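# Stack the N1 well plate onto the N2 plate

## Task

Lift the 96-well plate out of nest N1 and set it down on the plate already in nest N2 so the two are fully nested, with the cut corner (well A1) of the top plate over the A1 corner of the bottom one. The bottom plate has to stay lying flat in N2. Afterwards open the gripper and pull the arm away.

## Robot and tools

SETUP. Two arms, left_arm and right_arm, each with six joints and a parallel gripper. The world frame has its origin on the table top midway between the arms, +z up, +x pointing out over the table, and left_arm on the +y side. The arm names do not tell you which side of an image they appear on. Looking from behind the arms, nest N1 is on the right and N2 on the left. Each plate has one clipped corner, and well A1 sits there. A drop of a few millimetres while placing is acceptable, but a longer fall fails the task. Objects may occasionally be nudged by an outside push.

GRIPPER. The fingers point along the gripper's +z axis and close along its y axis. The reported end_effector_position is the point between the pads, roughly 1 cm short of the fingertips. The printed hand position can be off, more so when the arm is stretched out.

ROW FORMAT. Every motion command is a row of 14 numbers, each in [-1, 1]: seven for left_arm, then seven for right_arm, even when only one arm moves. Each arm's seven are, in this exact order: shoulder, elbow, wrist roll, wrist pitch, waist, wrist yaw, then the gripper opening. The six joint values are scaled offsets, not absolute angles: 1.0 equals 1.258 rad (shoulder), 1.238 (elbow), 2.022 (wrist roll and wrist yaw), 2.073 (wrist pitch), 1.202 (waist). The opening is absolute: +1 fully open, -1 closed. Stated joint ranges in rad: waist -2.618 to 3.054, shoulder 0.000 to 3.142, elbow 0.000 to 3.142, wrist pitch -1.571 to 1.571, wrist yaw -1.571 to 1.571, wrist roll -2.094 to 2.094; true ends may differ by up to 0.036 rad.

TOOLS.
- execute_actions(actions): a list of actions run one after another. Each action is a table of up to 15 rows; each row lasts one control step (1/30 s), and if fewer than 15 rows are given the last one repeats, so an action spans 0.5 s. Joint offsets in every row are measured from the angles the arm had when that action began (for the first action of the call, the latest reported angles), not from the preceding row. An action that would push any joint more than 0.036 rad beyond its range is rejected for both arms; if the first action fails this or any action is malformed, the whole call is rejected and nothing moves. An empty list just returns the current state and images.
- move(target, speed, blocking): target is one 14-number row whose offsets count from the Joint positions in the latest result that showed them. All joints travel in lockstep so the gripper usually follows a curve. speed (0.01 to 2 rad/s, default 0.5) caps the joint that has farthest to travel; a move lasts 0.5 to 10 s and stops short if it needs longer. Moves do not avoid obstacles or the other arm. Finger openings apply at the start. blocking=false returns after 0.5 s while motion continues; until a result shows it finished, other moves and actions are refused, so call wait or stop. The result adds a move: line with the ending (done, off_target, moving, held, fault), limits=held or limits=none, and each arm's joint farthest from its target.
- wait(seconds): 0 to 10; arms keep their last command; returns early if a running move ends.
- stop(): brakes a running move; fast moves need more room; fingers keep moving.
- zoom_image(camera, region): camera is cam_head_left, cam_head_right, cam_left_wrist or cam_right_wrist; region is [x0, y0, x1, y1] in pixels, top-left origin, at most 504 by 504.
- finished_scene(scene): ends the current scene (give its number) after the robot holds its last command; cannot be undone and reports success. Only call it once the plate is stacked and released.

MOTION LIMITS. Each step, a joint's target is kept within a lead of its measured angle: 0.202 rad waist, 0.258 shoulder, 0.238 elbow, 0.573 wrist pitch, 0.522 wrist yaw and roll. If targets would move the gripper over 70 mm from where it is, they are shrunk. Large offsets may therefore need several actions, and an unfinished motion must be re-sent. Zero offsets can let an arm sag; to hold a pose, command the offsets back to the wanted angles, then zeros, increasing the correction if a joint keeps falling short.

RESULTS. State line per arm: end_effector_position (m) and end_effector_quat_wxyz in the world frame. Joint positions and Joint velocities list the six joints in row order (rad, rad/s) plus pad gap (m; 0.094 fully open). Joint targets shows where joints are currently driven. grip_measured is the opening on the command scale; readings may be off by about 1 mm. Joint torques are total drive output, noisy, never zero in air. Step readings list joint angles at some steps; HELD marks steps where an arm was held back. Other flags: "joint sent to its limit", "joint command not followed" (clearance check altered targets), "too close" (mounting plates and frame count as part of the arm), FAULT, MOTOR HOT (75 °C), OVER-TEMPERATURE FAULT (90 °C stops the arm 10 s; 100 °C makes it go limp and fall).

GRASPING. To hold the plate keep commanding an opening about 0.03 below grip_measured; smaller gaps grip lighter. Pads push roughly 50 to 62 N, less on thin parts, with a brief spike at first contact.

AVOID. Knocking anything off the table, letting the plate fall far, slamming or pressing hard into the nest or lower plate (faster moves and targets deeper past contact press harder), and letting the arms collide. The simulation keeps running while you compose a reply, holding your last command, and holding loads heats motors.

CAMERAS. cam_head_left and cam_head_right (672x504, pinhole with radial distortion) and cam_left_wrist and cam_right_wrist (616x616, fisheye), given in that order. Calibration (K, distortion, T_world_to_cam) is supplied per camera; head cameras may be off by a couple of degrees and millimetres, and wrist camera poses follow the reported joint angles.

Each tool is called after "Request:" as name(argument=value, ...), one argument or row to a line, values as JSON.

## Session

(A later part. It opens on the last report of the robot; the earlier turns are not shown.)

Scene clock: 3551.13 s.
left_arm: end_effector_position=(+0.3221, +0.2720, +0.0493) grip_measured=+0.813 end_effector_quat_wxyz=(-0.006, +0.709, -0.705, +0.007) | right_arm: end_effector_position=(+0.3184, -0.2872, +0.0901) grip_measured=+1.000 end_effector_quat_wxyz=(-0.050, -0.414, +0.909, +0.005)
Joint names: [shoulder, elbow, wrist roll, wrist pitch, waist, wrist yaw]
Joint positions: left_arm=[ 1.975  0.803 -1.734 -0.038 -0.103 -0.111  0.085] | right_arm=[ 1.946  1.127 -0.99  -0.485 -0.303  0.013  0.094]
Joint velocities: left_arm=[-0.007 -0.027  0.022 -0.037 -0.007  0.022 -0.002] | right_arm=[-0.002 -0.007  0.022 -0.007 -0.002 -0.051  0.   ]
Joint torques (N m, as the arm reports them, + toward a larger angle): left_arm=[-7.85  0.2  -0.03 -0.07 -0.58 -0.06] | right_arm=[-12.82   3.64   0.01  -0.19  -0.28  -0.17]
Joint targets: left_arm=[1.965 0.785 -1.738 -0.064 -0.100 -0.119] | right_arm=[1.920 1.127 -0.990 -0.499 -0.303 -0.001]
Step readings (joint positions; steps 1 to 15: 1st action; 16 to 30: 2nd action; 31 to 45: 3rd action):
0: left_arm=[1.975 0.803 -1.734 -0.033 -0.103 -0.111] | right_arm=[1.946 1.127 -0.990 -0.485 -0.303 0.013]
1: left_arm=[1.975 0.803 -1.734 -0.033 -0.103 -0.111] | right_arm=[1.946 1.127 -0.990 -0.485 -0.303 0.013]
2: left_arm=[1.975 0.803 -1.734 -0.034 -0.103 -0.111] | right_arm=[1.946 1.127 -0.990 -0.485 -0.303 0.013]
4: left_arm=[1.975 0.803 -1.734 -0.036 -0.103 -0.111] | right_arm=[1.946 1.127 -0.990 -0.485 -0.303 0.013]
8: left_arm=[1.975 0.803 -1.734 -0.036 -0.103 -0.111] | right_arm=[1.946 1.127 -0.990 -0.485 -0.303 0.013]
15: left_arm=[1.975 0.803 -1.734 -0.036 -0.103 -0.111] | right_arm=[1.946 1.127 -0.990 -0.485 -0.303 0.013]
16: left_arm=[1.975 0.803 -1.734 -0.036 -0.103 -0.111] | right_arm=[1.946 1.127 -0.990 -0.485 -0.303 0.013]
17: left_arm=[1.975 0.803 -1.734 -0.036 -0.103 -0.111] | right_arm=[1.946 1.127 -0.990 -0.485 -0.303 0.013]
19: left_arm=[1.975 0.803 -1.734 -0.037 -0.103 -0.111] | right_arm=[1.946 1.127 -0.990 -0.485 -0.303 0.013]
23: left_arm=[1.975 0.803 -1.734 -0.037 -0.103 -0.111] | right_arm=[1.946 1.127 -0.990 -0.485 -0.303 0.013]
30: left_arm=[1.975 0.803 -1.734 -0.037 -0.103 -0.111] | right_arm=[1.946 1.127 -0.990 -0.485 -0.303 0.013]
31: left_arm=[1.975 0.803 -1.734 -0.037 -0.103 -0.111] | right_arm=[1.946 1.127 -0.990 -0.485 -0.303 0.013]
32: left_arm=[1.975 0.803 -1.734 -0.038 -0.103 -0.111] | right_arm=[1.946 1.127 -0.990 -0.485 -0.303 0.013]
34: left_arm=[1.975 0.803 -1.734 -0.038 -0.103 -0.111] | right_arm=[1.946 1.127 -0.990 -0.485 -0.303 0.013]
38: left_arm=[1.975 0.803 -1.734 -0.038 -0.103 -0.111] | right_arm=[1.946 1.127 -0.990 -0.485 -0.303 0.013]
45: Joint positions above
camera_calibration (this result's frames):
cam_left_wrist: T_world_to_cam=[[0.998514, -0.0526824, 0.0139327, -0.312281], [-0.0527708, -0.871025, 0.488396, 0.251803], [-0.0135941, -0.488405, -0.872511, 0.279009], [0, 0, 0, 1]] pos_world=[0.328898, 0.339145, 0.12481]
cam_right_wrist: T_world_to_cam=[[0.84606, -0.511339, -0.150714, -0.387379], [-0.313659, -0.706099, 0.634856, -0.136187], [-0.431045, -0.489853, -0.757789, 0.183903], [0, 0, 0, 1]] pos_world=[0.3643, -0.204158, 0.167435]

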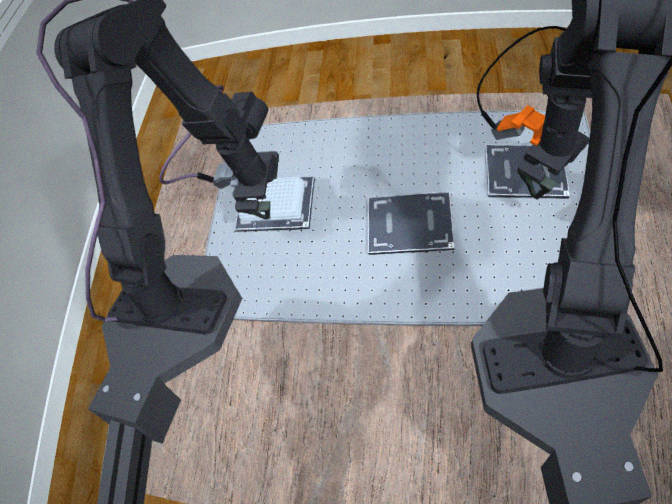

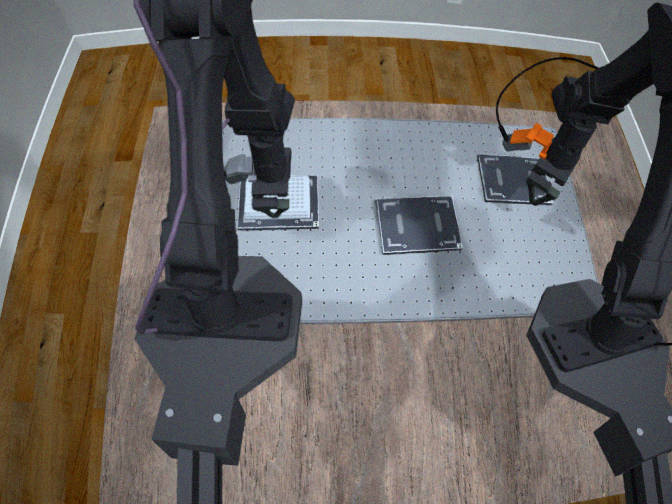

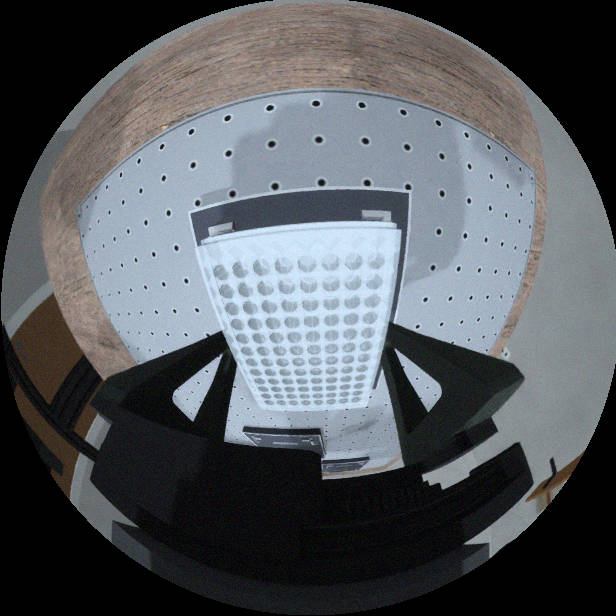

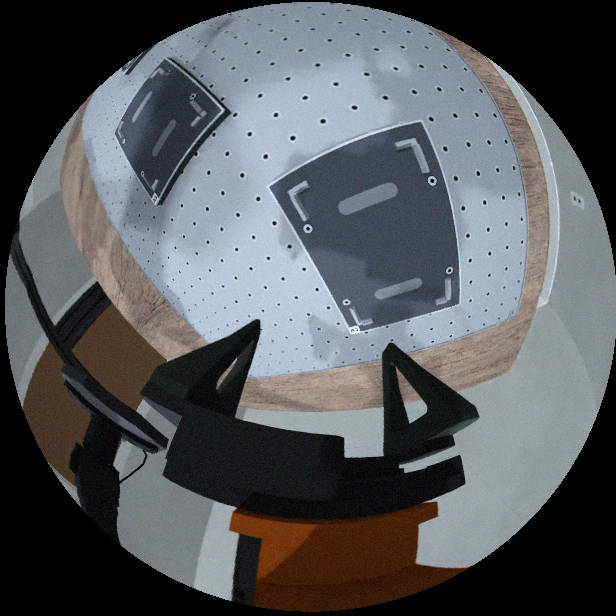

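Request:
execute_actions(
  actions=[
    [[-0.008,-0.0145,-0.002,-0.014,0.0025,-0.004,0.803,-0.0207,0,0,-0.0068,0,-0.0069,1.0]],
    [[-0.008,-0.0145,-0.002,-0.0145,0.0025,-0.004,0.803,-0.0207,0,0,-0.0068,0,-0.0069,1.0]],
    [[-0.008,-0.0145,-0.002,-0.015,0.0025,-0.004,0.803,-0.0207,0,0,-0.0068,0,-0.0069,1.0]],
  ],
)

Request:
zoom_image(
  camera="cam_left_wrist",
  region=[185,175,425,375],
)

Scene clock: 3558.03 s.
left_arm: end_effector_position=(+0.3218, +0.2720, +0.0493) grip_measured=+0.813 end_effector_quat_wxyz=(-0.006, +0.709, -0.705, +0.007) | right_arm: end_effector_position=(+0.3184, -0.2872, +0.0901) grip_measured=+1.000 end_effector_quat_wxyz=(-0.050, -0.414, +0.909, +0.005)
Joint names: [shoulder, elbow, wrist roll, wrist pitch, waist, wrist yaw]
Joint positions: left_arm=[ 1.975  0.803 -1.734 -0.039 -0.103 -0.111  0.085] | right_arm=[ 1.946  1.127 -0.99  -0.485 -0.303  0.013  0.094]
Joint velocities: left_arm=[ 0.002  0.002 -0.051 -0.066 -0.002 -0.037 -0.001] | right_arm=[ 0.002 -0.002  0.007  0.037  0.012 -0.066  0.   ]
Joint torques (N m, as the arm reports them, + toward a larger angle): left_arm=[-7.85  0.2  -0.03 -0.11 -0.59 -0.06] | right_arm=[-12.85   3.66   0.01  -0.2   -0.28  -0.16]
Joint targets: left_arm=[1.965 0.785 -1.738 -0.070 -0.100 -0.119] | right_arm=[1.920 1.127 -0.990 -0.499 -0.303 -0.001]
Step readings (joint positions; steps 1 to 15: 1st action; 16 to 30: 2nd action; 31 to 45: 3rd action):
0: left_arm=[1.975 0.803 -1.734 -0.038 -0.103 -0.111] | right_arm=[1.946 1.127 -0.990 -0.485 -0.303 0.013]
1: left_arm=[1.975 0.803 -1.734 -0.038 -0.103 -0.111] | right_arm=[1.946 1.127 -0.990 -0.485 -0.303 0.013]
2: left_arm=[1.975 0.803 -1.734 -0.038 -0.103 -0.111] | right_arm=[1.946 1.127 -0.990 -0.485 -0.303 0.013]
4: left_arm=[1.975 0.803 -1.734 -0.038 -0.103 -0.111] | right_arm=[1.946 1.127 -0.990 -0.485 -0.303 0.013]
8: left_arm=[1.975 0.803 -1.734 -0.038 -0.103 -0.111] | right_arm=[1.946 1.127 -0.990 -0.485 -0.303 0.013]
15: left_arm=[1.975 0.803 -1.734 -0.038 -0.103 -0.111] | right_arm=[1.946 1.127 -0.990 -0.485 -0.303 0.013]
16: left_arm=[1.975 0.803 -1.734 -0.038 -0.103 -0.111] | right_arm=[1.946 1.127 -0.990 -0.485 -0.303 0.013]
17: left_arm=[1.975 0.803 -1.734 -0.039 -0.103 -0.111] | right_arm=[1.946 1.127 -0.990 -0.485 -0.303 0.013]
19: left_arm=[1.975 0.803 -1.734 -0.039 -0.103 -0.111] | right_arm=[1.946 1.127 -0.990 -0.485 -0.303 0.013]
23: left_arm=[1.975 0.803 -1.734 -0.039 -0.103 -0.111] | right_arm=[1.946 1.127 -0.990 -0.485 -0.303 0.013]
30: left_arm=[1.975 0.803 -1.734 -0.039 -0.103 -0.111] | right_arm=[1.946 1.127 -0.990 -0.485 -0.303 0.013]
31: left_arm=[1.975 0.803 -1.734 -0.039 -0.103 -0.111] | right_arm=[1.946 1.127 -0.990 -0.485 -0.303 0.013]
32: left_arm=[1.975 0.803 -1.734 -0.039 -0.103 -0.111] | right_arm=[1.946 1.127 -0.990 -0.485 -0.303 0.013]
34: left_arm=[1.975 0.803 -1.734 -0.039 -0.103 -0.111] | right_arm=[1.946 1.127 -0.990 -0.485 -0.303 0.013]
38: left_arm=[1.975 0.803 -1.734 -0.039 -0.103 -0.111] | right_arm=[1.946 1.127 -0.990 -0.485 -0.303 0.013]
45: Joint positions above
camera_calibration (this result's frames):
cam_left_wrist: T_world_to_cam=[[0.998523, -0.0528099, 0.0128017, -0.311912], [-0.0523314, -0.871107, 0.488297, 0.251715], [-0.0146353, -0.488246, -0.872583, 0.279318], [0, 0, 0, 1]] pos_world=[0.328711, 0.339175, 0.124809]
cam_right_wrist: T_world_to_cam=[[0.84606, -0.511339, -0.150714, -0.387379], [-0.313659, -0.706099, 0.634856, -0.136187], [-0.431045, -0.489853, -0.757789, 0.183903], [0, 0, 0, 1]] pos_world=[0.3643, -0.204158, 0.167435]

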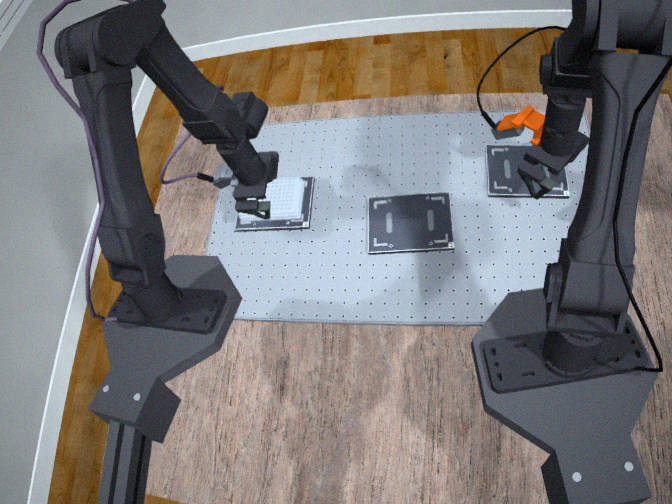

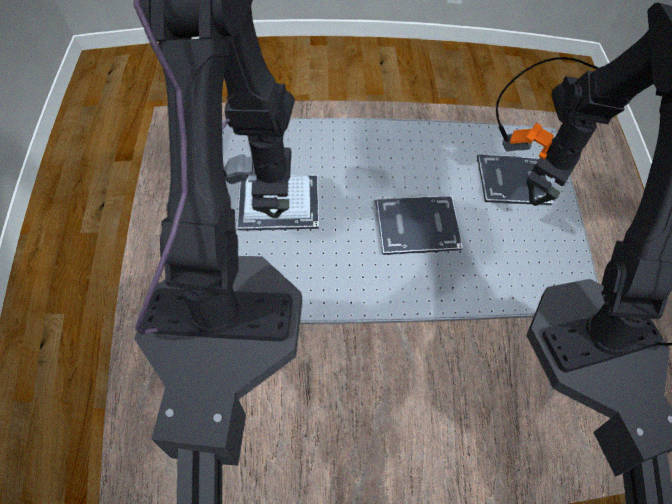

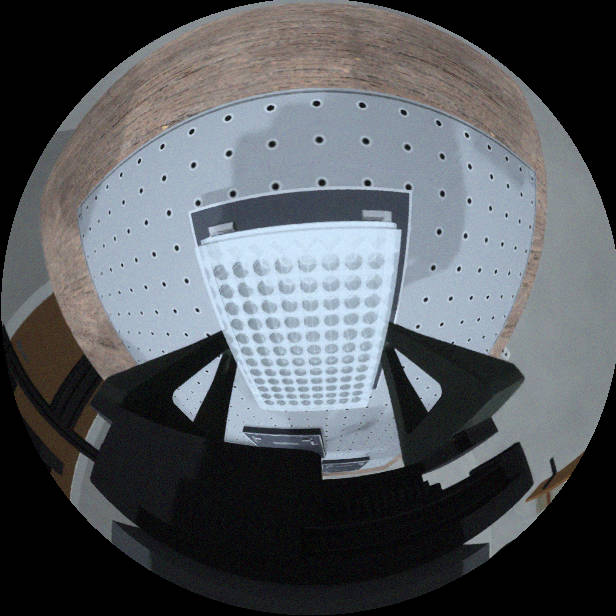

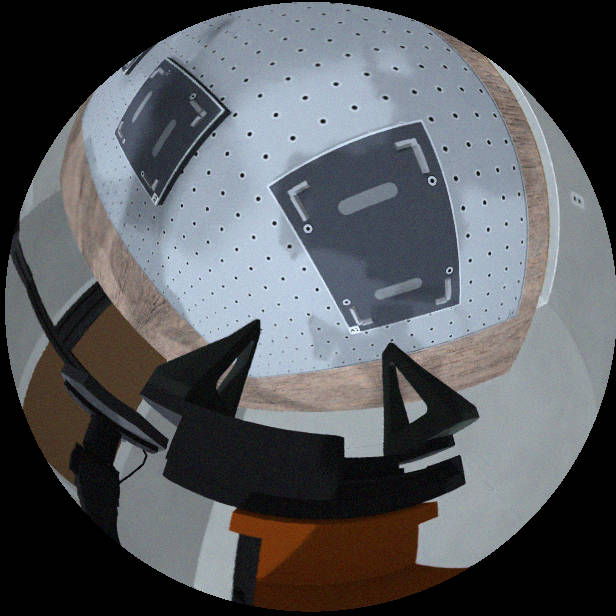

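Region (185, 175, 425, 375) of cam_left_wrist's 616x616 image, scaled by 2.100, with more detail than that image has.

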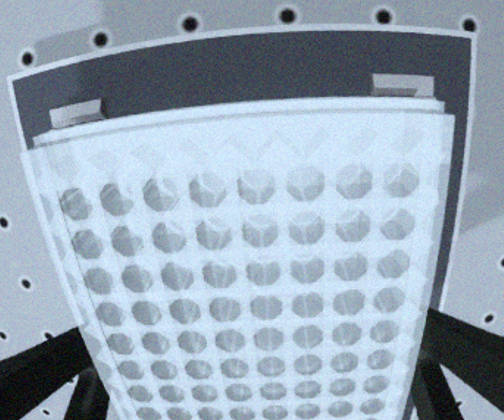

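Request:
execute_actions(
  actions=[
    [[-0.008,-0.0145,-0.002,-0.004,0.0025,-0.004,0.795,-0.0207,0,0,-0.0068,0,-0.0069,1.0]],
    [[-0.008,-0.0145,-0.002,-0.004,0.0025,-0.004,0.784,-0.0207,0,0,-0.0068,0,-0.0069,1.0]],
  ],
)

Request:
zoom_image(
  camera="cam_left_wrist",
  region=[320,205,362,240],
)

Scene clock: 3580.53 s.
left_arm: end_effector_position=(+0.3218, +0.2720, +0.0493) grip_measured=+0.799 end_effector_quat_wxyz=(-0.006, +0.709, -0.705, +0.007) | right_arm: end_effector_position=(+0.3184, -0.2872, +0.0901) grip_measured=+1.000 end_effector_quat_wxyz=(-0.050, -0.414, +0.909, +0.005)
Joint names: [shoulder, elbow, wrist roll, wrist pitch, waist, wrist yaw]
Joint positions: left_arm=[ 1.975  0.803 -1.734 -0.039 -0.103 -0.111  0.085] | right_arm=[ 1.946  1.127 -0.99  -0.485 -0.303  0.013  0.094]
Joint velocities: left_arm=[-0.007 -0.002  0.007  0.007 -0.022 -0.051 -0.   ] | right_arm=[-0.012  0.022 -0.095  0.007 -0.002  0.022  0.   ]
Joint torques (N m, as the arm reports them, + toward a larger angle): left_arm=[-7.85  0.2  -0.03  0.1  -0.59 -0.06] | right_arm=[-12.84   3.63   0.01  -0.2   -0.25  -0.17]
Joint targets: left_arm=[1.965 0.785 -1.738 -0.047 -0.100 -0.119] | right_arm=[1.920 1.127 -0.990 -0.499 -0.303 -0.001]
Step readings (joint positions; steps 1 to 15: 1st action; 16 to 30: 2nd action):
0: left_arm=[1.975 0.803 -1.734 -0.039 -0.103 -0.111] | right_arm=[1.946 1.127 -0.990 -0.485 -0.303 0.013]
1: left_arm=[1.975 0.803 -1.734 -0.039 -0.103 -0.111] | right_arm=[1.946 1.127 -0.990 -0.485 -0.303 0.013]
2: left_arm=[1.975 0.803 -1.734 -0.039 -0.103 -0.111] | right_arm=[1.946 1.127 -0.990 -0.485 -0.303 0.013]
4: left_arm=[1.975 0.803 -1.734 -0.039 -0.103 -0.111] | right_arm=[1.946 1.127 -0.990 -0.485 -0.303 0.013]
8: left_arm=[1.975 0.803 -1.734 -0.039 -0.103 -0.111] | right_arm=[1.946 1.127 -0.990 -0.485 -0.303 0.013]
15: left_arm=[1.975 0.803 -1.734 -0.039 -0.103 -0.111] | right_arm=[1.946 1.127 -0.990 -0.485 -0.303 0.013]
16: left_arm=[1.975 0.803 -1.734 -0.039 -0.103 -0.111] | right_arm=[1.946 1.127 -0.990 -0.485 -0.303 0.013]
17: left_arm=[1.975 0.803 -1.734 -0.039 -0.103 -0.111] | right_arm=[1.946 1.127 -0.990 -0.485 -0.303 0.013]
19: left_arm=[1.975 0.803 -1.734 -0.039 -0.103 -0.111] | right_arm=[1.946 1.127 -0.990 -0.485 -0.303 0.013]
23: left_arm=[1.975 0.803 -1.734 -0.039 -0.103 -0.111] | right_arm=[1.946 1.127 -0.990 -0.485 -0.303 0.013]
30: Joint positions above
camera_calibration (this result's frames):
cam_left_wrist: T_world_to_cam=[[0.998523, -0.0528099, 0.0128017, -0.311912], [-0.0523314, -0.871107, 0.488297, 0.251715], [-0.0146353, -0.488246, -0.872583, 0.279318], [0, 0, 0, 1]] pos_world=[0.328711, 0.339175, 0.124809]
cam_right_wrist: T_world_to_cam=[[0.84606, -0.511339, -0.150714, -0.387379], [-0.313659, -0.706099, 0.634856, -0.136187], [-0.431045, -0.489853, -0.757789, 0.183903], [0, 0, 0, 1]] pos_world=[0.3643, -0.204158, 0.167435]

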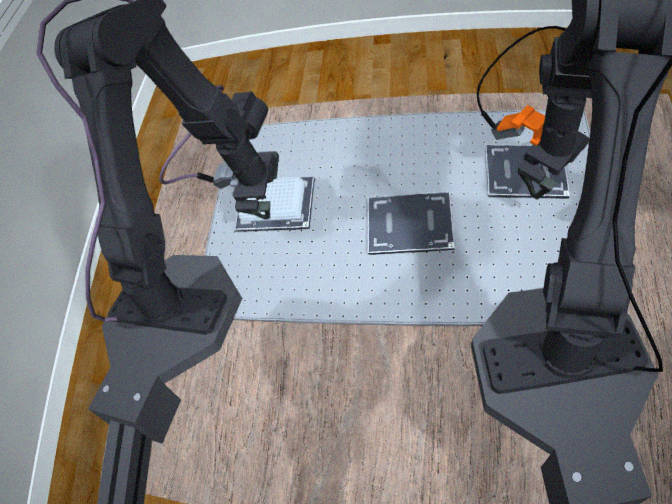

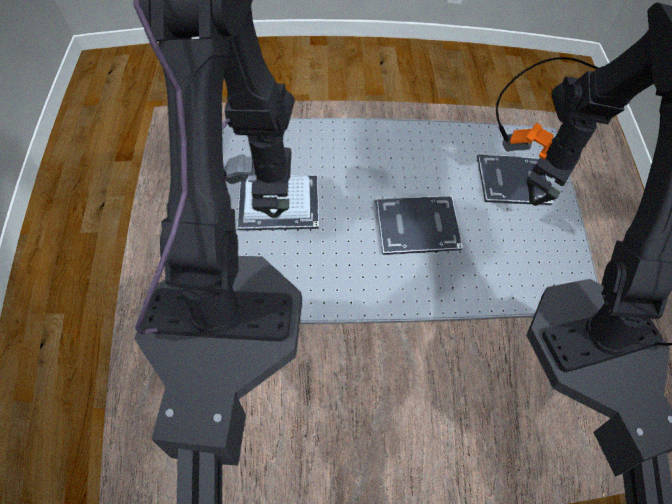

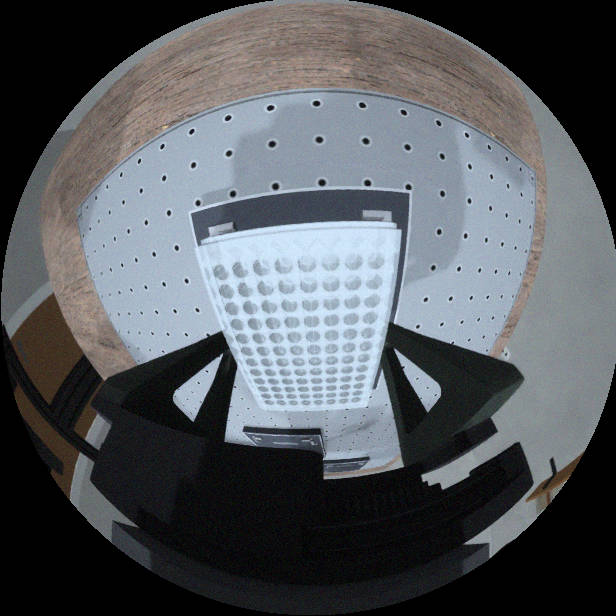

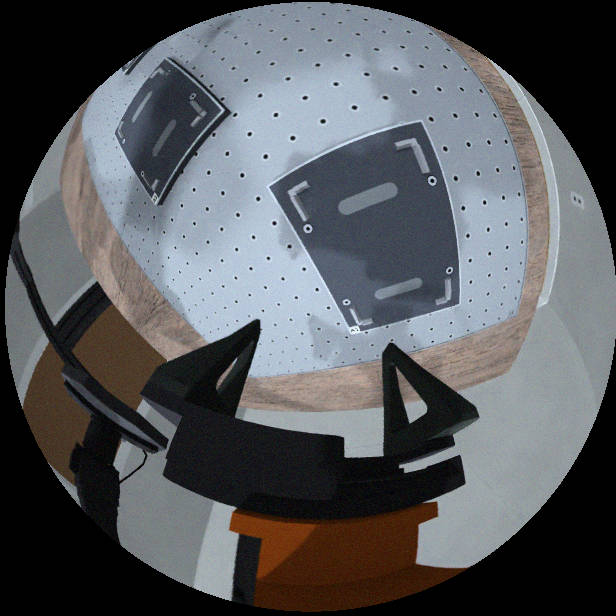

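Region (320, 205, 362, 240) of cam_left_wrist's 616x616 image, scaled by 12.000, with more detail than that image has.

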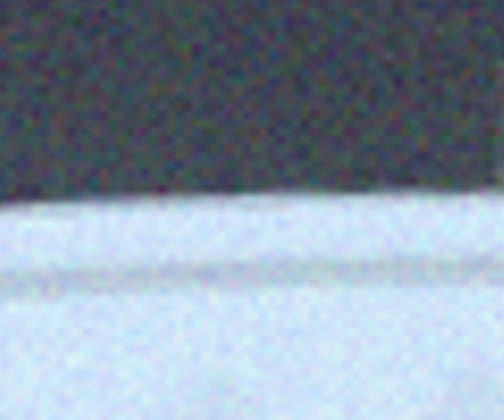

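Request:
execute_actions(
  actions=[
    [[-0.008,-0.0145,-0.002,-0.004,0.0025,0.0035,0.784,-0.0207,0,0,-0.0068,0,-0.0069,1.0]],
    [[-0.008,-0.0145,-0.002,-0.004,0.0025,-0.0097,0.784,-0.0207,0,0,-0.0068,0,-0.0069,1.0]],
    [[-0.008,-0.0145,-0.002,-0.004,0.0025,-0.004,0.784,-0.0207,0,0,-0.0068,0,-0.0069,1.0]],
  ],
)

Request:
zoom_image(
  camera="cam_left_wrist",
  region=[320,205,362,240],
)

Scene clock: 3592.20 s.
left_arm: end_effector_position=(+0.3218, +0.2720, +0.0493) grip_measured=+0.799 end_effector_quat_wxyz=(-0.006, +0.709, -0.705, +0.007) | right_arm: end_effector_position=(+0.3184, -0.2872, +0.0901) grip_measured=+1.000 end_effector_quat_wxyz=(-0.050, -0.414, +0.909, +0.005)
Joint names: [shoulder, elbow, wrist roll, wrist pitch, waist, wrist yaw]
Joint positions: left_arm=[ 1.975  0.803 -1.734 -0.039 -0.103 -0.111  0.085] | right_arm=[ 1.946  1.127 -0.99  -0.485 -0.303  0.013  0.094]
Joint velocities: left_arm=[-0.002  0.002 -0.022  0.007 -0.012  0.022 -0.   ] | right_arm=[-0.002 -0.002 -0.022 -0.007 -0.007 -0.007  0.   ]
Joint torques (N m, as the arm reports them, + toward a larger angle): left_arm=[-7.85  0.19 -0.03  0.1  -0.59 -0.06] | right_arm=[-12.83   3.61   0.02  -0.19  -0.27  -0.17]
Joint targets: left_arm=[1.965 0.785 -1.738 -0.047 -0.100 -0.119] | right_arm=[1.920 1.127 -0.990 -0.499 -0.303 -0.001]
Step readings (joint positions; steps 1 to 15: 1st action; 16 to 30: 2nd action; 31 to 45: 3rd action):
0: left_arm=[1.975 0.803 -1.734 -0.039 -0.103 -0.111] | right_arm=[1.946 1.127 -0.990 -0.485 -0.303 0.013]
1: left_arm=[1.975 0.803 -1.734 -0.039 -0.103 -0.110] | right_arm=[1.946 1.127 -0.990 -0.485 -0.303 0.013]
2: left_arm=[1.975 0.803 -1.734 -0.039 -0.103 -0.110] | right_arm=[1.946 1.127 -0.990 -0.485 -0.303 0.013]
4: left_arm=[1.975 0.803 -1.734 -0.039 -0.103 -0.110] | right_arm=[1.946 1.127 -0.990 -0.485 -0.303 0.013]
8: left_arm=[1.975 0.803 -1.734 -0.039 -0.103 -0.110] | right_arm=[1.946 1.127 -0.990 -0.485 -0.303 0.013]
15: left_arm=[1.975 0.803 -1.734 -0.039 -0.103 -0.110] | right_arm=[1.946 1.127 -0.990 -0.485 -0.303 0.013]
16: left_arm=[1.975 0.803 -1.734 -0.039 -0.103 -0.111] | right_arm=[1.946 1.127 -0.990 -0.485 -0.303 0.013]
17: left_arm=[1.975 0.803 -1.734 -0.039 -0.103 -0.111] | right_arm=[1.946 1.127 -0.990 -0.485 -0.303 0.013]
19: left_arm=[1.975 0.803 -1.734 -0.039 -0.103 -0.111] | right_arm=[1.946 1.127 -0.990 -0.485 -0.303 0.013]
23: left_arm=[1.975 0.803 -1.734 -0.039 -0.103 -0.111] | right_arm=[1.946 1.127 -0.990 -0.485 -0.303 0.013]
30: left_arm=[1.975 0.803 -1.734 -0.039 -0.103 -0.111] | right_arm=[1.946 1.127 -0.990 -0.485 -0.303 0.013]
31: left_arm=[1.975 0.803 -1.734 -0.039 -0.103 -0.111] | right_arm=[1.946 1.127 -0.990 -0.485 -0.303 0.013]
32: left_arm=[1.975 0.803 -1.734 -0.039 -0.103 -0.111] | right_arm=[1.946 1.127 -0.990 -0.485 -0.303 0.013]
34: left_arm=[1.975 0.803 -1.734 -0.039 -0.103 -0.111] | right_arm=[1.946 1.127 -0.990 -0.485 -0.303 0.013]
38: left_arm=[1.975 0.803 -1.734 -0.039 -0.103 -0.111] | right_arm=[1.946 1.127 -0.990 -0.485 -0.303 0.013]
45: Joint positions above
camera_calibration (this result's frames):
cam_left_wrist: T_world_to_cam=[[0.998523, -0.0528099, 0.0128017, -0.311912], [-0.0523314, -0.871107, 0.488297, 0.251715], [-0.0146353, -0.488246, -0.872583, 0.279318], [0, 0, 0, 1]] pos_world=[0.328711, 0.339175, 0.124809]
cam_right_wrist: T_world_to_cam=[[0.84606, -0.511339, -0.150714, -0.387379], [-0.313659, -0.706099, 0.634856, -0.136187], [-0.431045, -0.489853, -0.757789, 0.183903], [0, 0, 0, 1]] pos_world=[0.3643, -0.204158, 0.167435]

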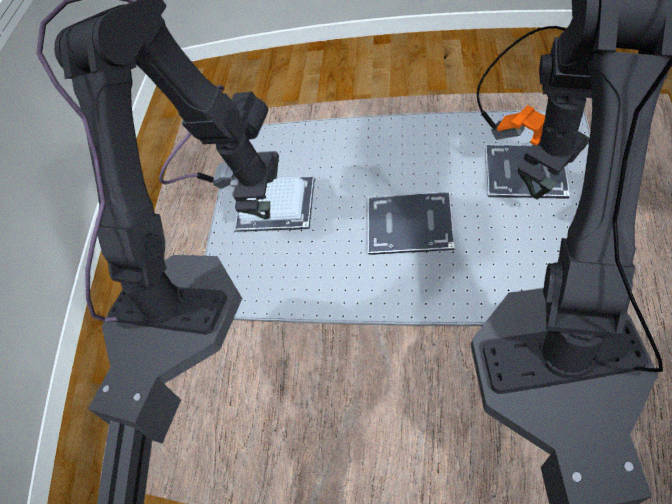

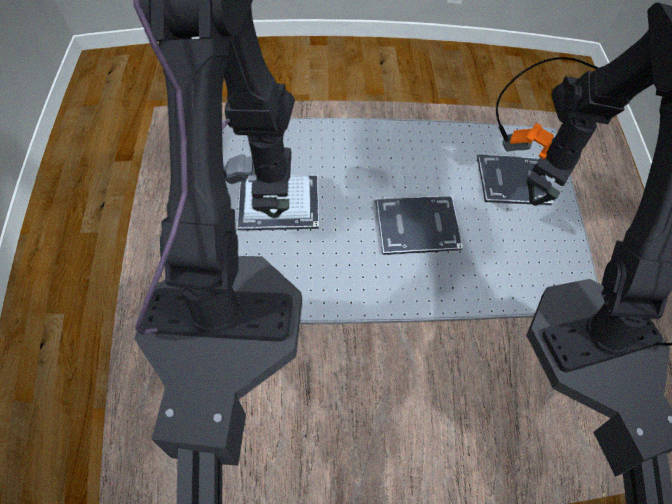

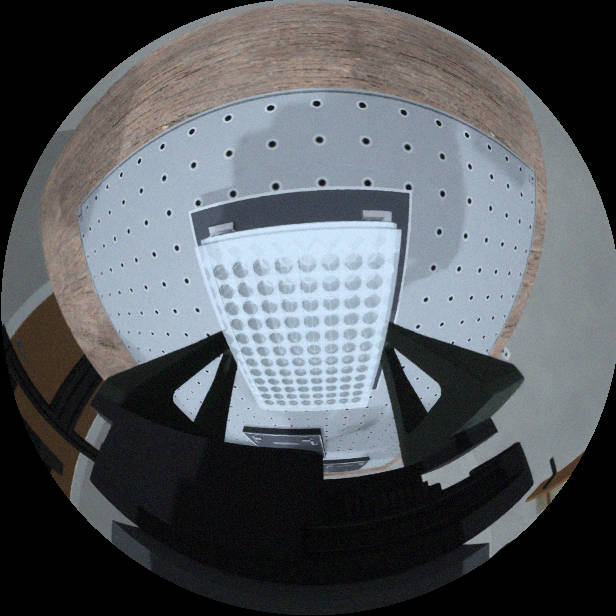

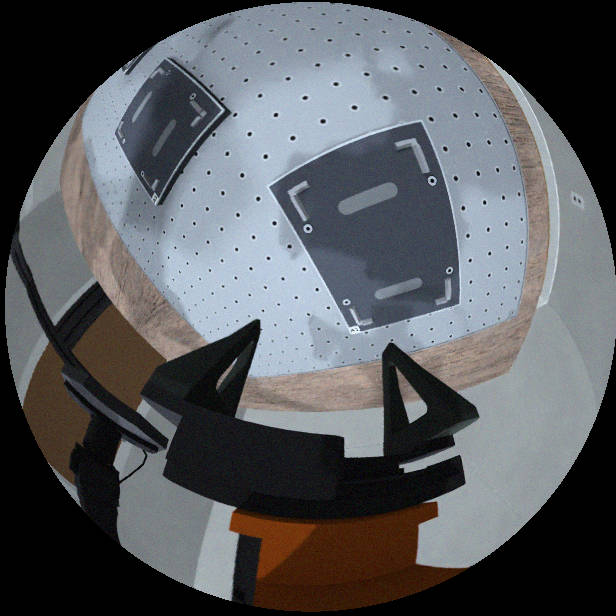

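Region (320, 205, 362, 240) of cam_left_wrist's 616x616 image, scaled by 12.000, with more detail than that image has.

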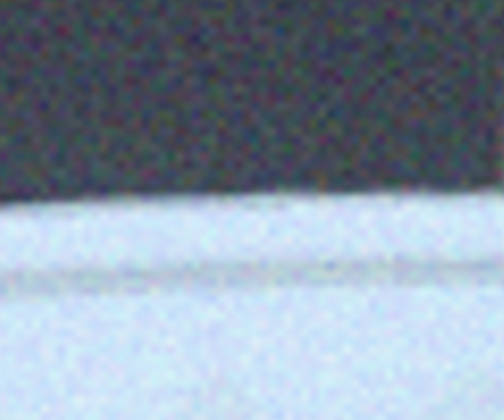

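Request:
execute_actions(
  actions=[
    [[-0.008,-0.0145,-0.002,-0.004,0.0025,0.006,0.784,-0.0207,0,0,-0.0068,0,-0.0069,1.0],[-0.008,-0.0145,-0.002,-0.004,0.0025,0.006,0.784,-0.0207,0,0,-0.0068,0,-0.0069,1.0],[-0.008,-0.0145,-0.002,-0.004,0.0025,0.001,0.784,-0.0207,0,0,-0.0068,0,-0.0069,1.0]],
    [[-0.008,-0.0145,-0.002,-0.004,0.0025,-0.003,0.784,-0.0207,0,0,-0.0068,0,-0.0069,1.0]],
  ],
)

Request:
zoom_image(
  camera="cam_left_wrist",
  region=[320,205,362,240],
)

Scene clock: 3599.70 s.
left_arm: end_effector_position=(+0.3218, +0.2718, +0.0493) grip_measured=+0.799 end_effector_quat_wxyz=(-0.005, +0.709, -0.705, +0.007) | right_arm: end_effector_position=(+0.3184, -0.2872, +0.0901) grip_measured=+1.000 end_effector_quat_wxyz=(-0.050, -0.414, +0.909, +0.005)
Joint names: [shoulder, elbow, wrist roll, wrist pitch, waist, wrist yaw]
Joint positions: left_arm=[ 1.975  0.803 -1.734 -0.039 -0.103 -0.109  0.085] | right_arm=[ 1.946  1.127 -0.99  -0.485 -0.303  0.013  0.094]
Joint velocities: left_arm=[ 0.002 -0.012  0.051  0.022 -0.012  0.022 -0.   ] | right_arm=[-0.017 -0.002 -0.037 -0.007 -0.002  0.007  0.   ]
Joint torques (N m, as the arm reports them, + toward a larger angle): left_arm=[-7.84  0.2  -0.03  0.1  -0.59 -0.04] | right_arm=[-12.83   3.61   0.01  -0.2   -0.24  -0.16]
Joint targets: left_arm=[1.965 0.785 -1.738 -0.047 -0.100 -0.115] | right_arm=[1.920 1.127 -0.990 -0.499 -0.303 -0.001]
Step readings (joint positions; steps 1 to 15: 1st action; 16 to 30: 2nd action):
0: left_arm=[1.975 0.803 -1.734 -0.039 -0.103 -0.111] | right_arm=[1.946 1.127 -0.990 -0.485 -0.303 0.013]
1: left_arm=[1.975 0.803 -1.734 -0.039 -0.103 -0.110] | right_arm=[1.946 1.127 -0.990 -0.485 -0.303 0.013]
2: left_arm=[1.975 0.803 -1.734 -0.039 -0.103 -0.109] | right_arm=[1.946 1.127 -0.990 -0.485 -0.303 0.013]
4: left_arm=[1.975 0.803 -1.734 -0.039 -0.103 -0.109] | right_arm=[1.946 1.127 -0.990 -0.485 -0.303 0.013]
8: left_arm=[1.975 0.803 -1.734 -0.039 -0.103 -0.109] | right_arm=[1.946 1.127 -0.990 -0.485 -0.303 0.013]
15: left_arm=[1.975 0.803 -1.734 -0.039 -0.103 -0.109] | right_arm=[1.946 1.127 -0.990 -0.485 -0.303 0.013]
16: left_arm=[1.975 0.803 -1.734 -0.039 -0.103 -0.109] | right_arm=[1.946 1.127 -0.990 -0.485 -0.303 0.013]
17: left_arm=[1.975 0.803 -1.734 -0.039 -0.103 -0.109] | right_arm=[1.946 1.127 -0.990 -0.485 -0.303 0.013]
19: left_arm=[1.975 0.803 -1.734 -0.039 -0.103 -0.109] | right_arm=[1.946 1.127 -0.990 -0.485 -0.303 0.013]
23: left_arm=[1.975 0.803 -1.734 -0.039 -0.103 -0.109] | right_arm=[1.946 1.127 -0.990 -0.485 -0.303 0.013]
30: Joint positions above
camera_calibration (this result's frames):
cam_left_wrist: T_world_to_cam=[[0.998524, -0.052818, 0.0126423, -0.311874], [-0.0522382, -0.870369, 0.489622, 0.251183], [-0.0148574, -0.48956, -0.871843, 0.279578], [0, 0, 0, 1]] pos_world=[0.328689, 0.33902, 0.124706]
cam_right_wrist: T_world_to_cam=[[0.84606, -0.511339, -0.150714, -0.387379], [-0.313659, -0.706099, 0.634856, -0.136187], [-0.431045, -0.489853, -0.757789, 0.183903], [0, 0, 0, 1]] pos_world=[0.3643, -0.204158, 0.167435]

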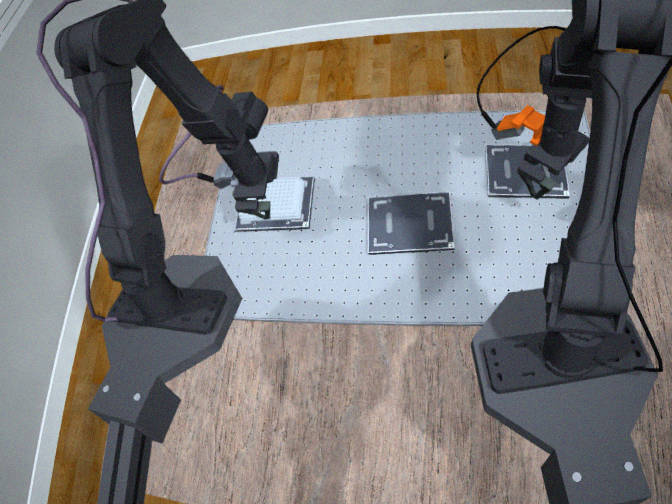

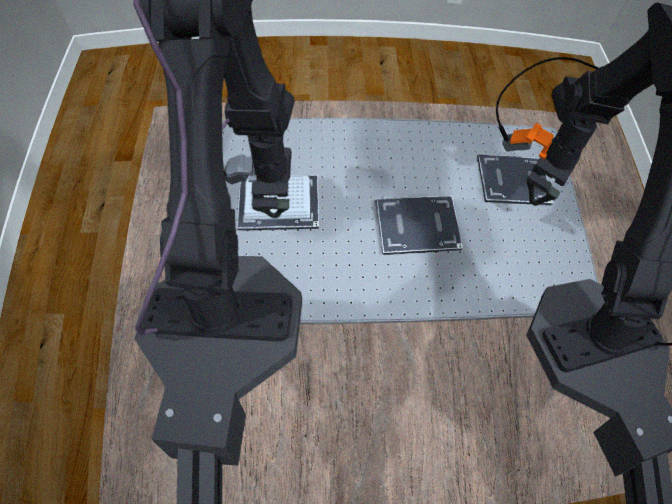

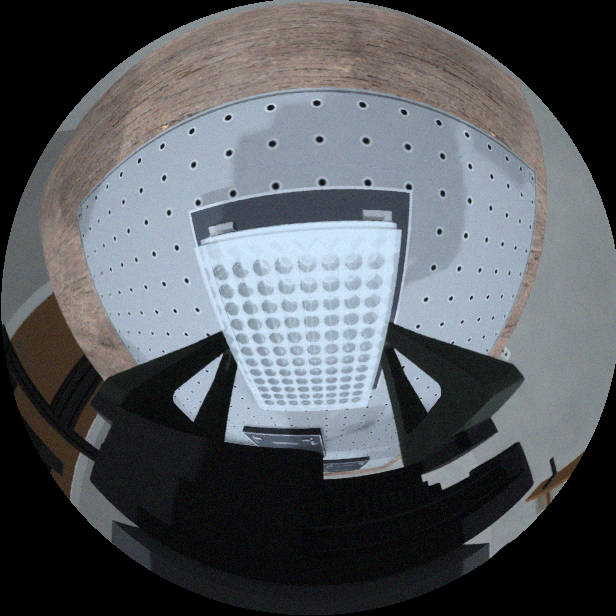

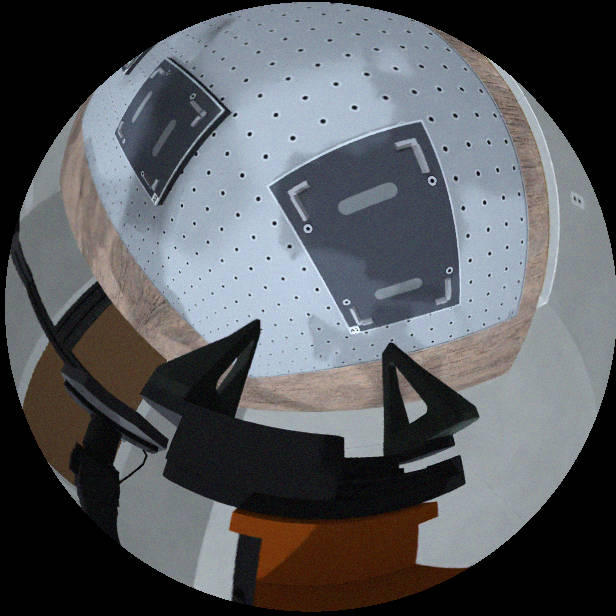

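Region (320, 205, 362, 240) of cam_left_wrist's 616x616 image, scaled by 12.000, with more detail than that image has.

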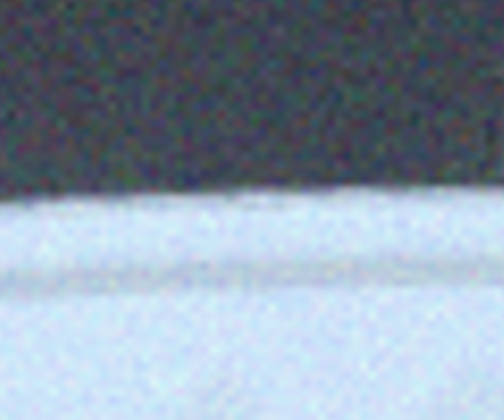

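Request:
execute_actions(
  actions=[
    [[-0.008,-0.0145,-0.002,-0.002,0.0025,-0.003,0.805,-0.0207,0,0,-0.0068,0,-0.0069,1.0]],
    [[-0.008,-0.0145,-0.002,0.005,0.0025,-0.003,0.805,-0.0207,0,0,-0.0068,0,-0.0069,1.0]],
    [[-0.008,-0.0145,-0.002,0.006,0.0025,-0.003,0.805,-0.0207,0,0,-0.0068,0,-0.0069,1.0]],
  ],
)

Request:
zoom_image(
  camera="cam_left_wrist",
  region=[185,175,425,375],
)

Scene clock: 3606.13 s.
left_arm: end_effector_position=(+0.3220, +0.2718, +0.0493) grip_measured=+0.810 end_effector_quat_wxyz=(-0.005, +0.709, -0.705, +0.008) | right_arm: end_effector_position=(+0.3184, -0.2872, +0.0901) grip_measured=+1.000 end_effector_quat_wxyz=(-0.050, -0.414, +0.909, +0.005)
Joint names: [shoulder, elbow, wrist roll, wrist pitch, waist, wrist yaw]
Joint positions: left_arm=[ 1.975  0.803 -1.734 -0.038 -0.103 -0.109  0.085] | right_arm=[ 1.946  1.127 -0.99  -0.485 -0.303  0.013  0.094]
Joint velocities: left_arm=[-0.012  0.007 -0.037 -0.037 -0.002 -0.037 -0.   ] | right_arm=[ 0.017 -0.002  0.007 -0.11   0.007 -0.007  0.   ]
Joint torques (N m, as the arm reports them, + toward a larger angle): left_arm=[-7.85  0.2  -0.03  0.29 -0.59 -0.04] | right_arm=[-12.81   3.61   0.    -0.19  -0.28  -0.15]
Joint targets: left_arm=[1.965 0.785 -1.738 -0.026 -0.100 -0.115] | right_arm=[1.920 1.127 -0.990 -0.499 -0.303 -0.001]
Step readings (joint positions; steps 1 to 15: 1st action; 16 to 30: 2nd action; 31 to 45: 3rd action):
0: left_arm=[1.975 0.803 -1.734 -0.039 -0.103 -0.109] | right_arm=[1.946 1.127 -0.990 -0.485 -0.303 0.013]
1: left_arm=[1.975 0.803 -1.734 -0.039 -0.103 -0.109] | right_arm=[1.946 1.127 -0.990 -0.485 -0.303 0.013]
2: left_arm=[1.975 0.803 -1.734 -0.039 -0.103 -0.109] | right_arm=[1.946 1.127 -0.990 -0.485 -0.303 0.013]
4: left_arm=[1.975 0.803 -1.734 -0.039 -0.103 -0.109] | right_arm=[1.946 1.127 -0.990 -0.485 -0.303 0.013]
8: left_arm=[1.975 0.803 -1.734 -0.039 -0.103 -0.109] | right_arm=[1.946 1.127 -0.990 -0.485 -0.303 0.013]
15: left_arm=[1.975 0.803 -1.734 -0.039 -0.103 -0.109] | right_arm=[1.946 1.127 -0.990 -0.485 -0.303 0.013]
16: left_arm=[1.975 0.803 -1.734 -0.038 -0.103 -0.109] | right_arm=[1.946 1.127 -0.990 -0.485 -0.303 0.013]
17: left_arm=[1.975 0.803 -1.734 -0.038 -0.103 -0.109] | right_arm=[1.946 1.127 -0.990 -0.485 -0.303 0.013]
19: left_arm=[1.975 0.803 -1.734 -0.038 -0.103 -0.109] | right_arm=[1.946 1.127 -0.990 -0.485 -0.303 0.013]
23: left_arm=[1.975 0.803 -1.734 -0.038 -0.103 -0.109] | right_arm=[1.946 1.127 -0.990 -0.485 -0.303 0.013]
30: left_arm=[1.975 0.803 -1.734 -0.038 -0.103 -0.109] | right_arm=[1.946 1.127 -0.990 -0.485 -0.303 0.013]
31: left_arm=[1.975 0.803 -1.734 -0.038 -0.103 -0.109] | right_arm=[1.946 1.127 -0.990 -0.485 -0.303 0.013]
32: left_arm=[1.975 0.803 -1.734 -0.038 -0.103 -0.109] | right_arm=[1.946 1.127 -0.990 -0.485 -0.303 0.013]
34: left_arm=[1.975 0.803 -1.734 -0.038 -0.103 -0.109] | right_arm=[1.946 1.127 -0.990 -0.485 -0.303 0.013]
38: left_arm=[1.975 0.803 -1.734 -0.038 -0.103 -0.109] | right_arm=[1.946 1.127 -0.990 -0.485 -0.303 0.013]
45: Joint positions above
camera_calibration (this result's frames):
cam_left_wrist: T_world_to_cam=[[0.998519, -0.0527331, 0.0133963, -0.31212], [-0.0525322, -0.870314, 0.489687, 0.251242], [-0.0141637, -0.489666, -0.871795, 0.279372], [0, 0, 0, 1]] pos_world=[0.328813, 0.339, 0.124707]
cam_right_wrist: T_world_to_cam=[[0.84606, -0.511339, -0.150714, -0.387379], [-0.313659, -0.706099, 0.634856, -0.136187], [-0.431045, -0.489853, -0.757789, 0.183903], [0, 0, 0, 1]] pos_world=[0.3643, -0.204158, 0.167435]

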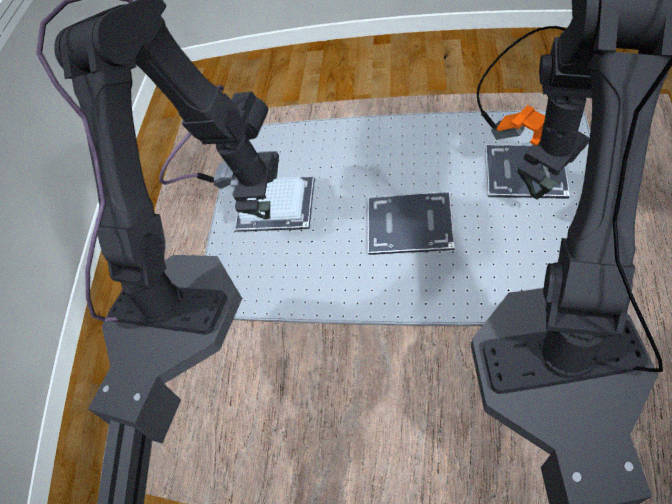

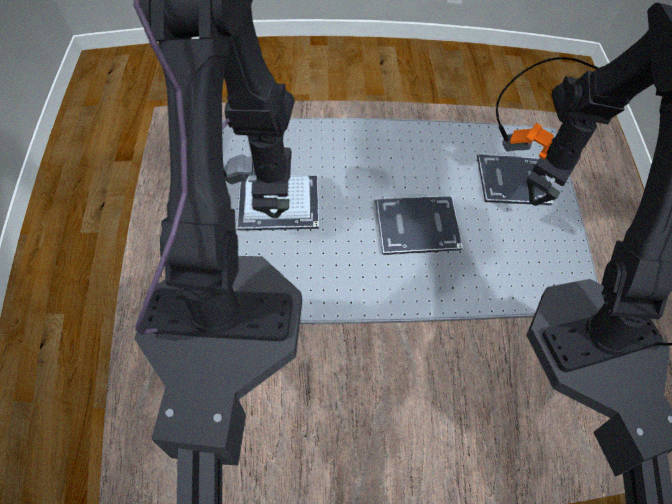

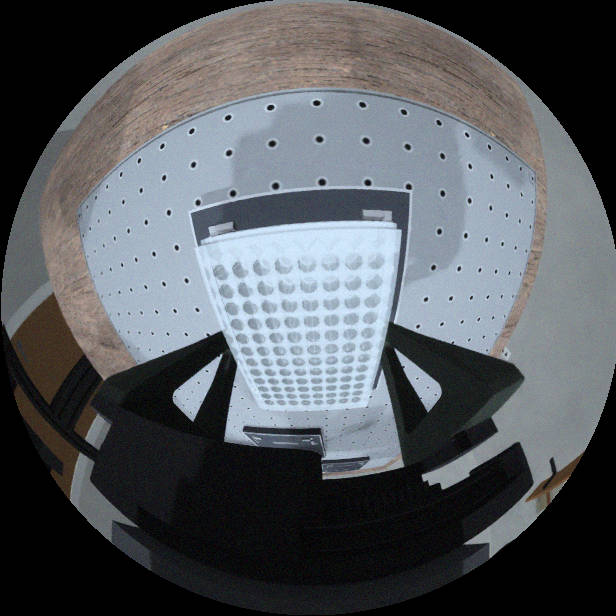

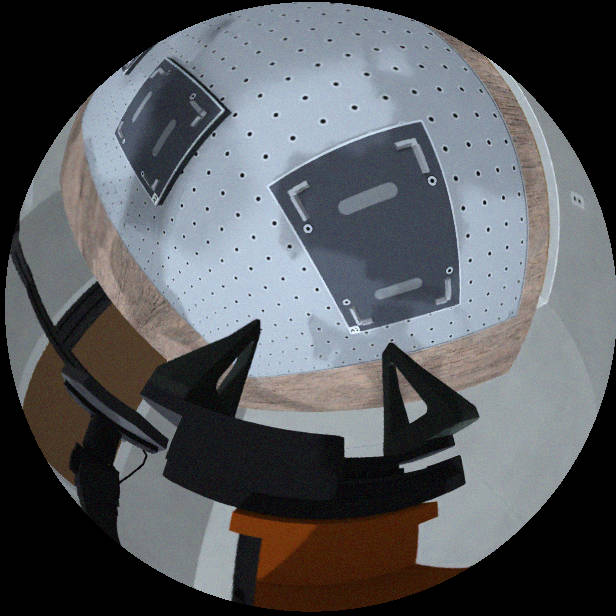

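Region (185, 175, 425, 375) of cam_left_wrist's 616x616 image, scaled by 2.100, with more detail than that image has.

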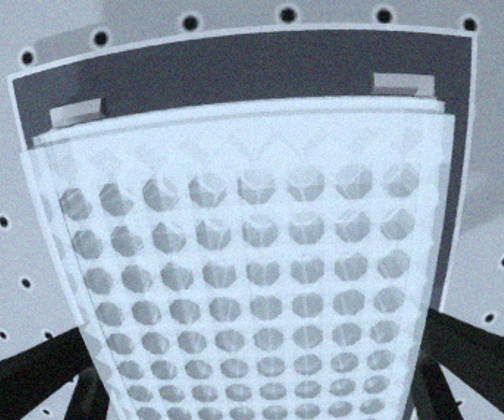

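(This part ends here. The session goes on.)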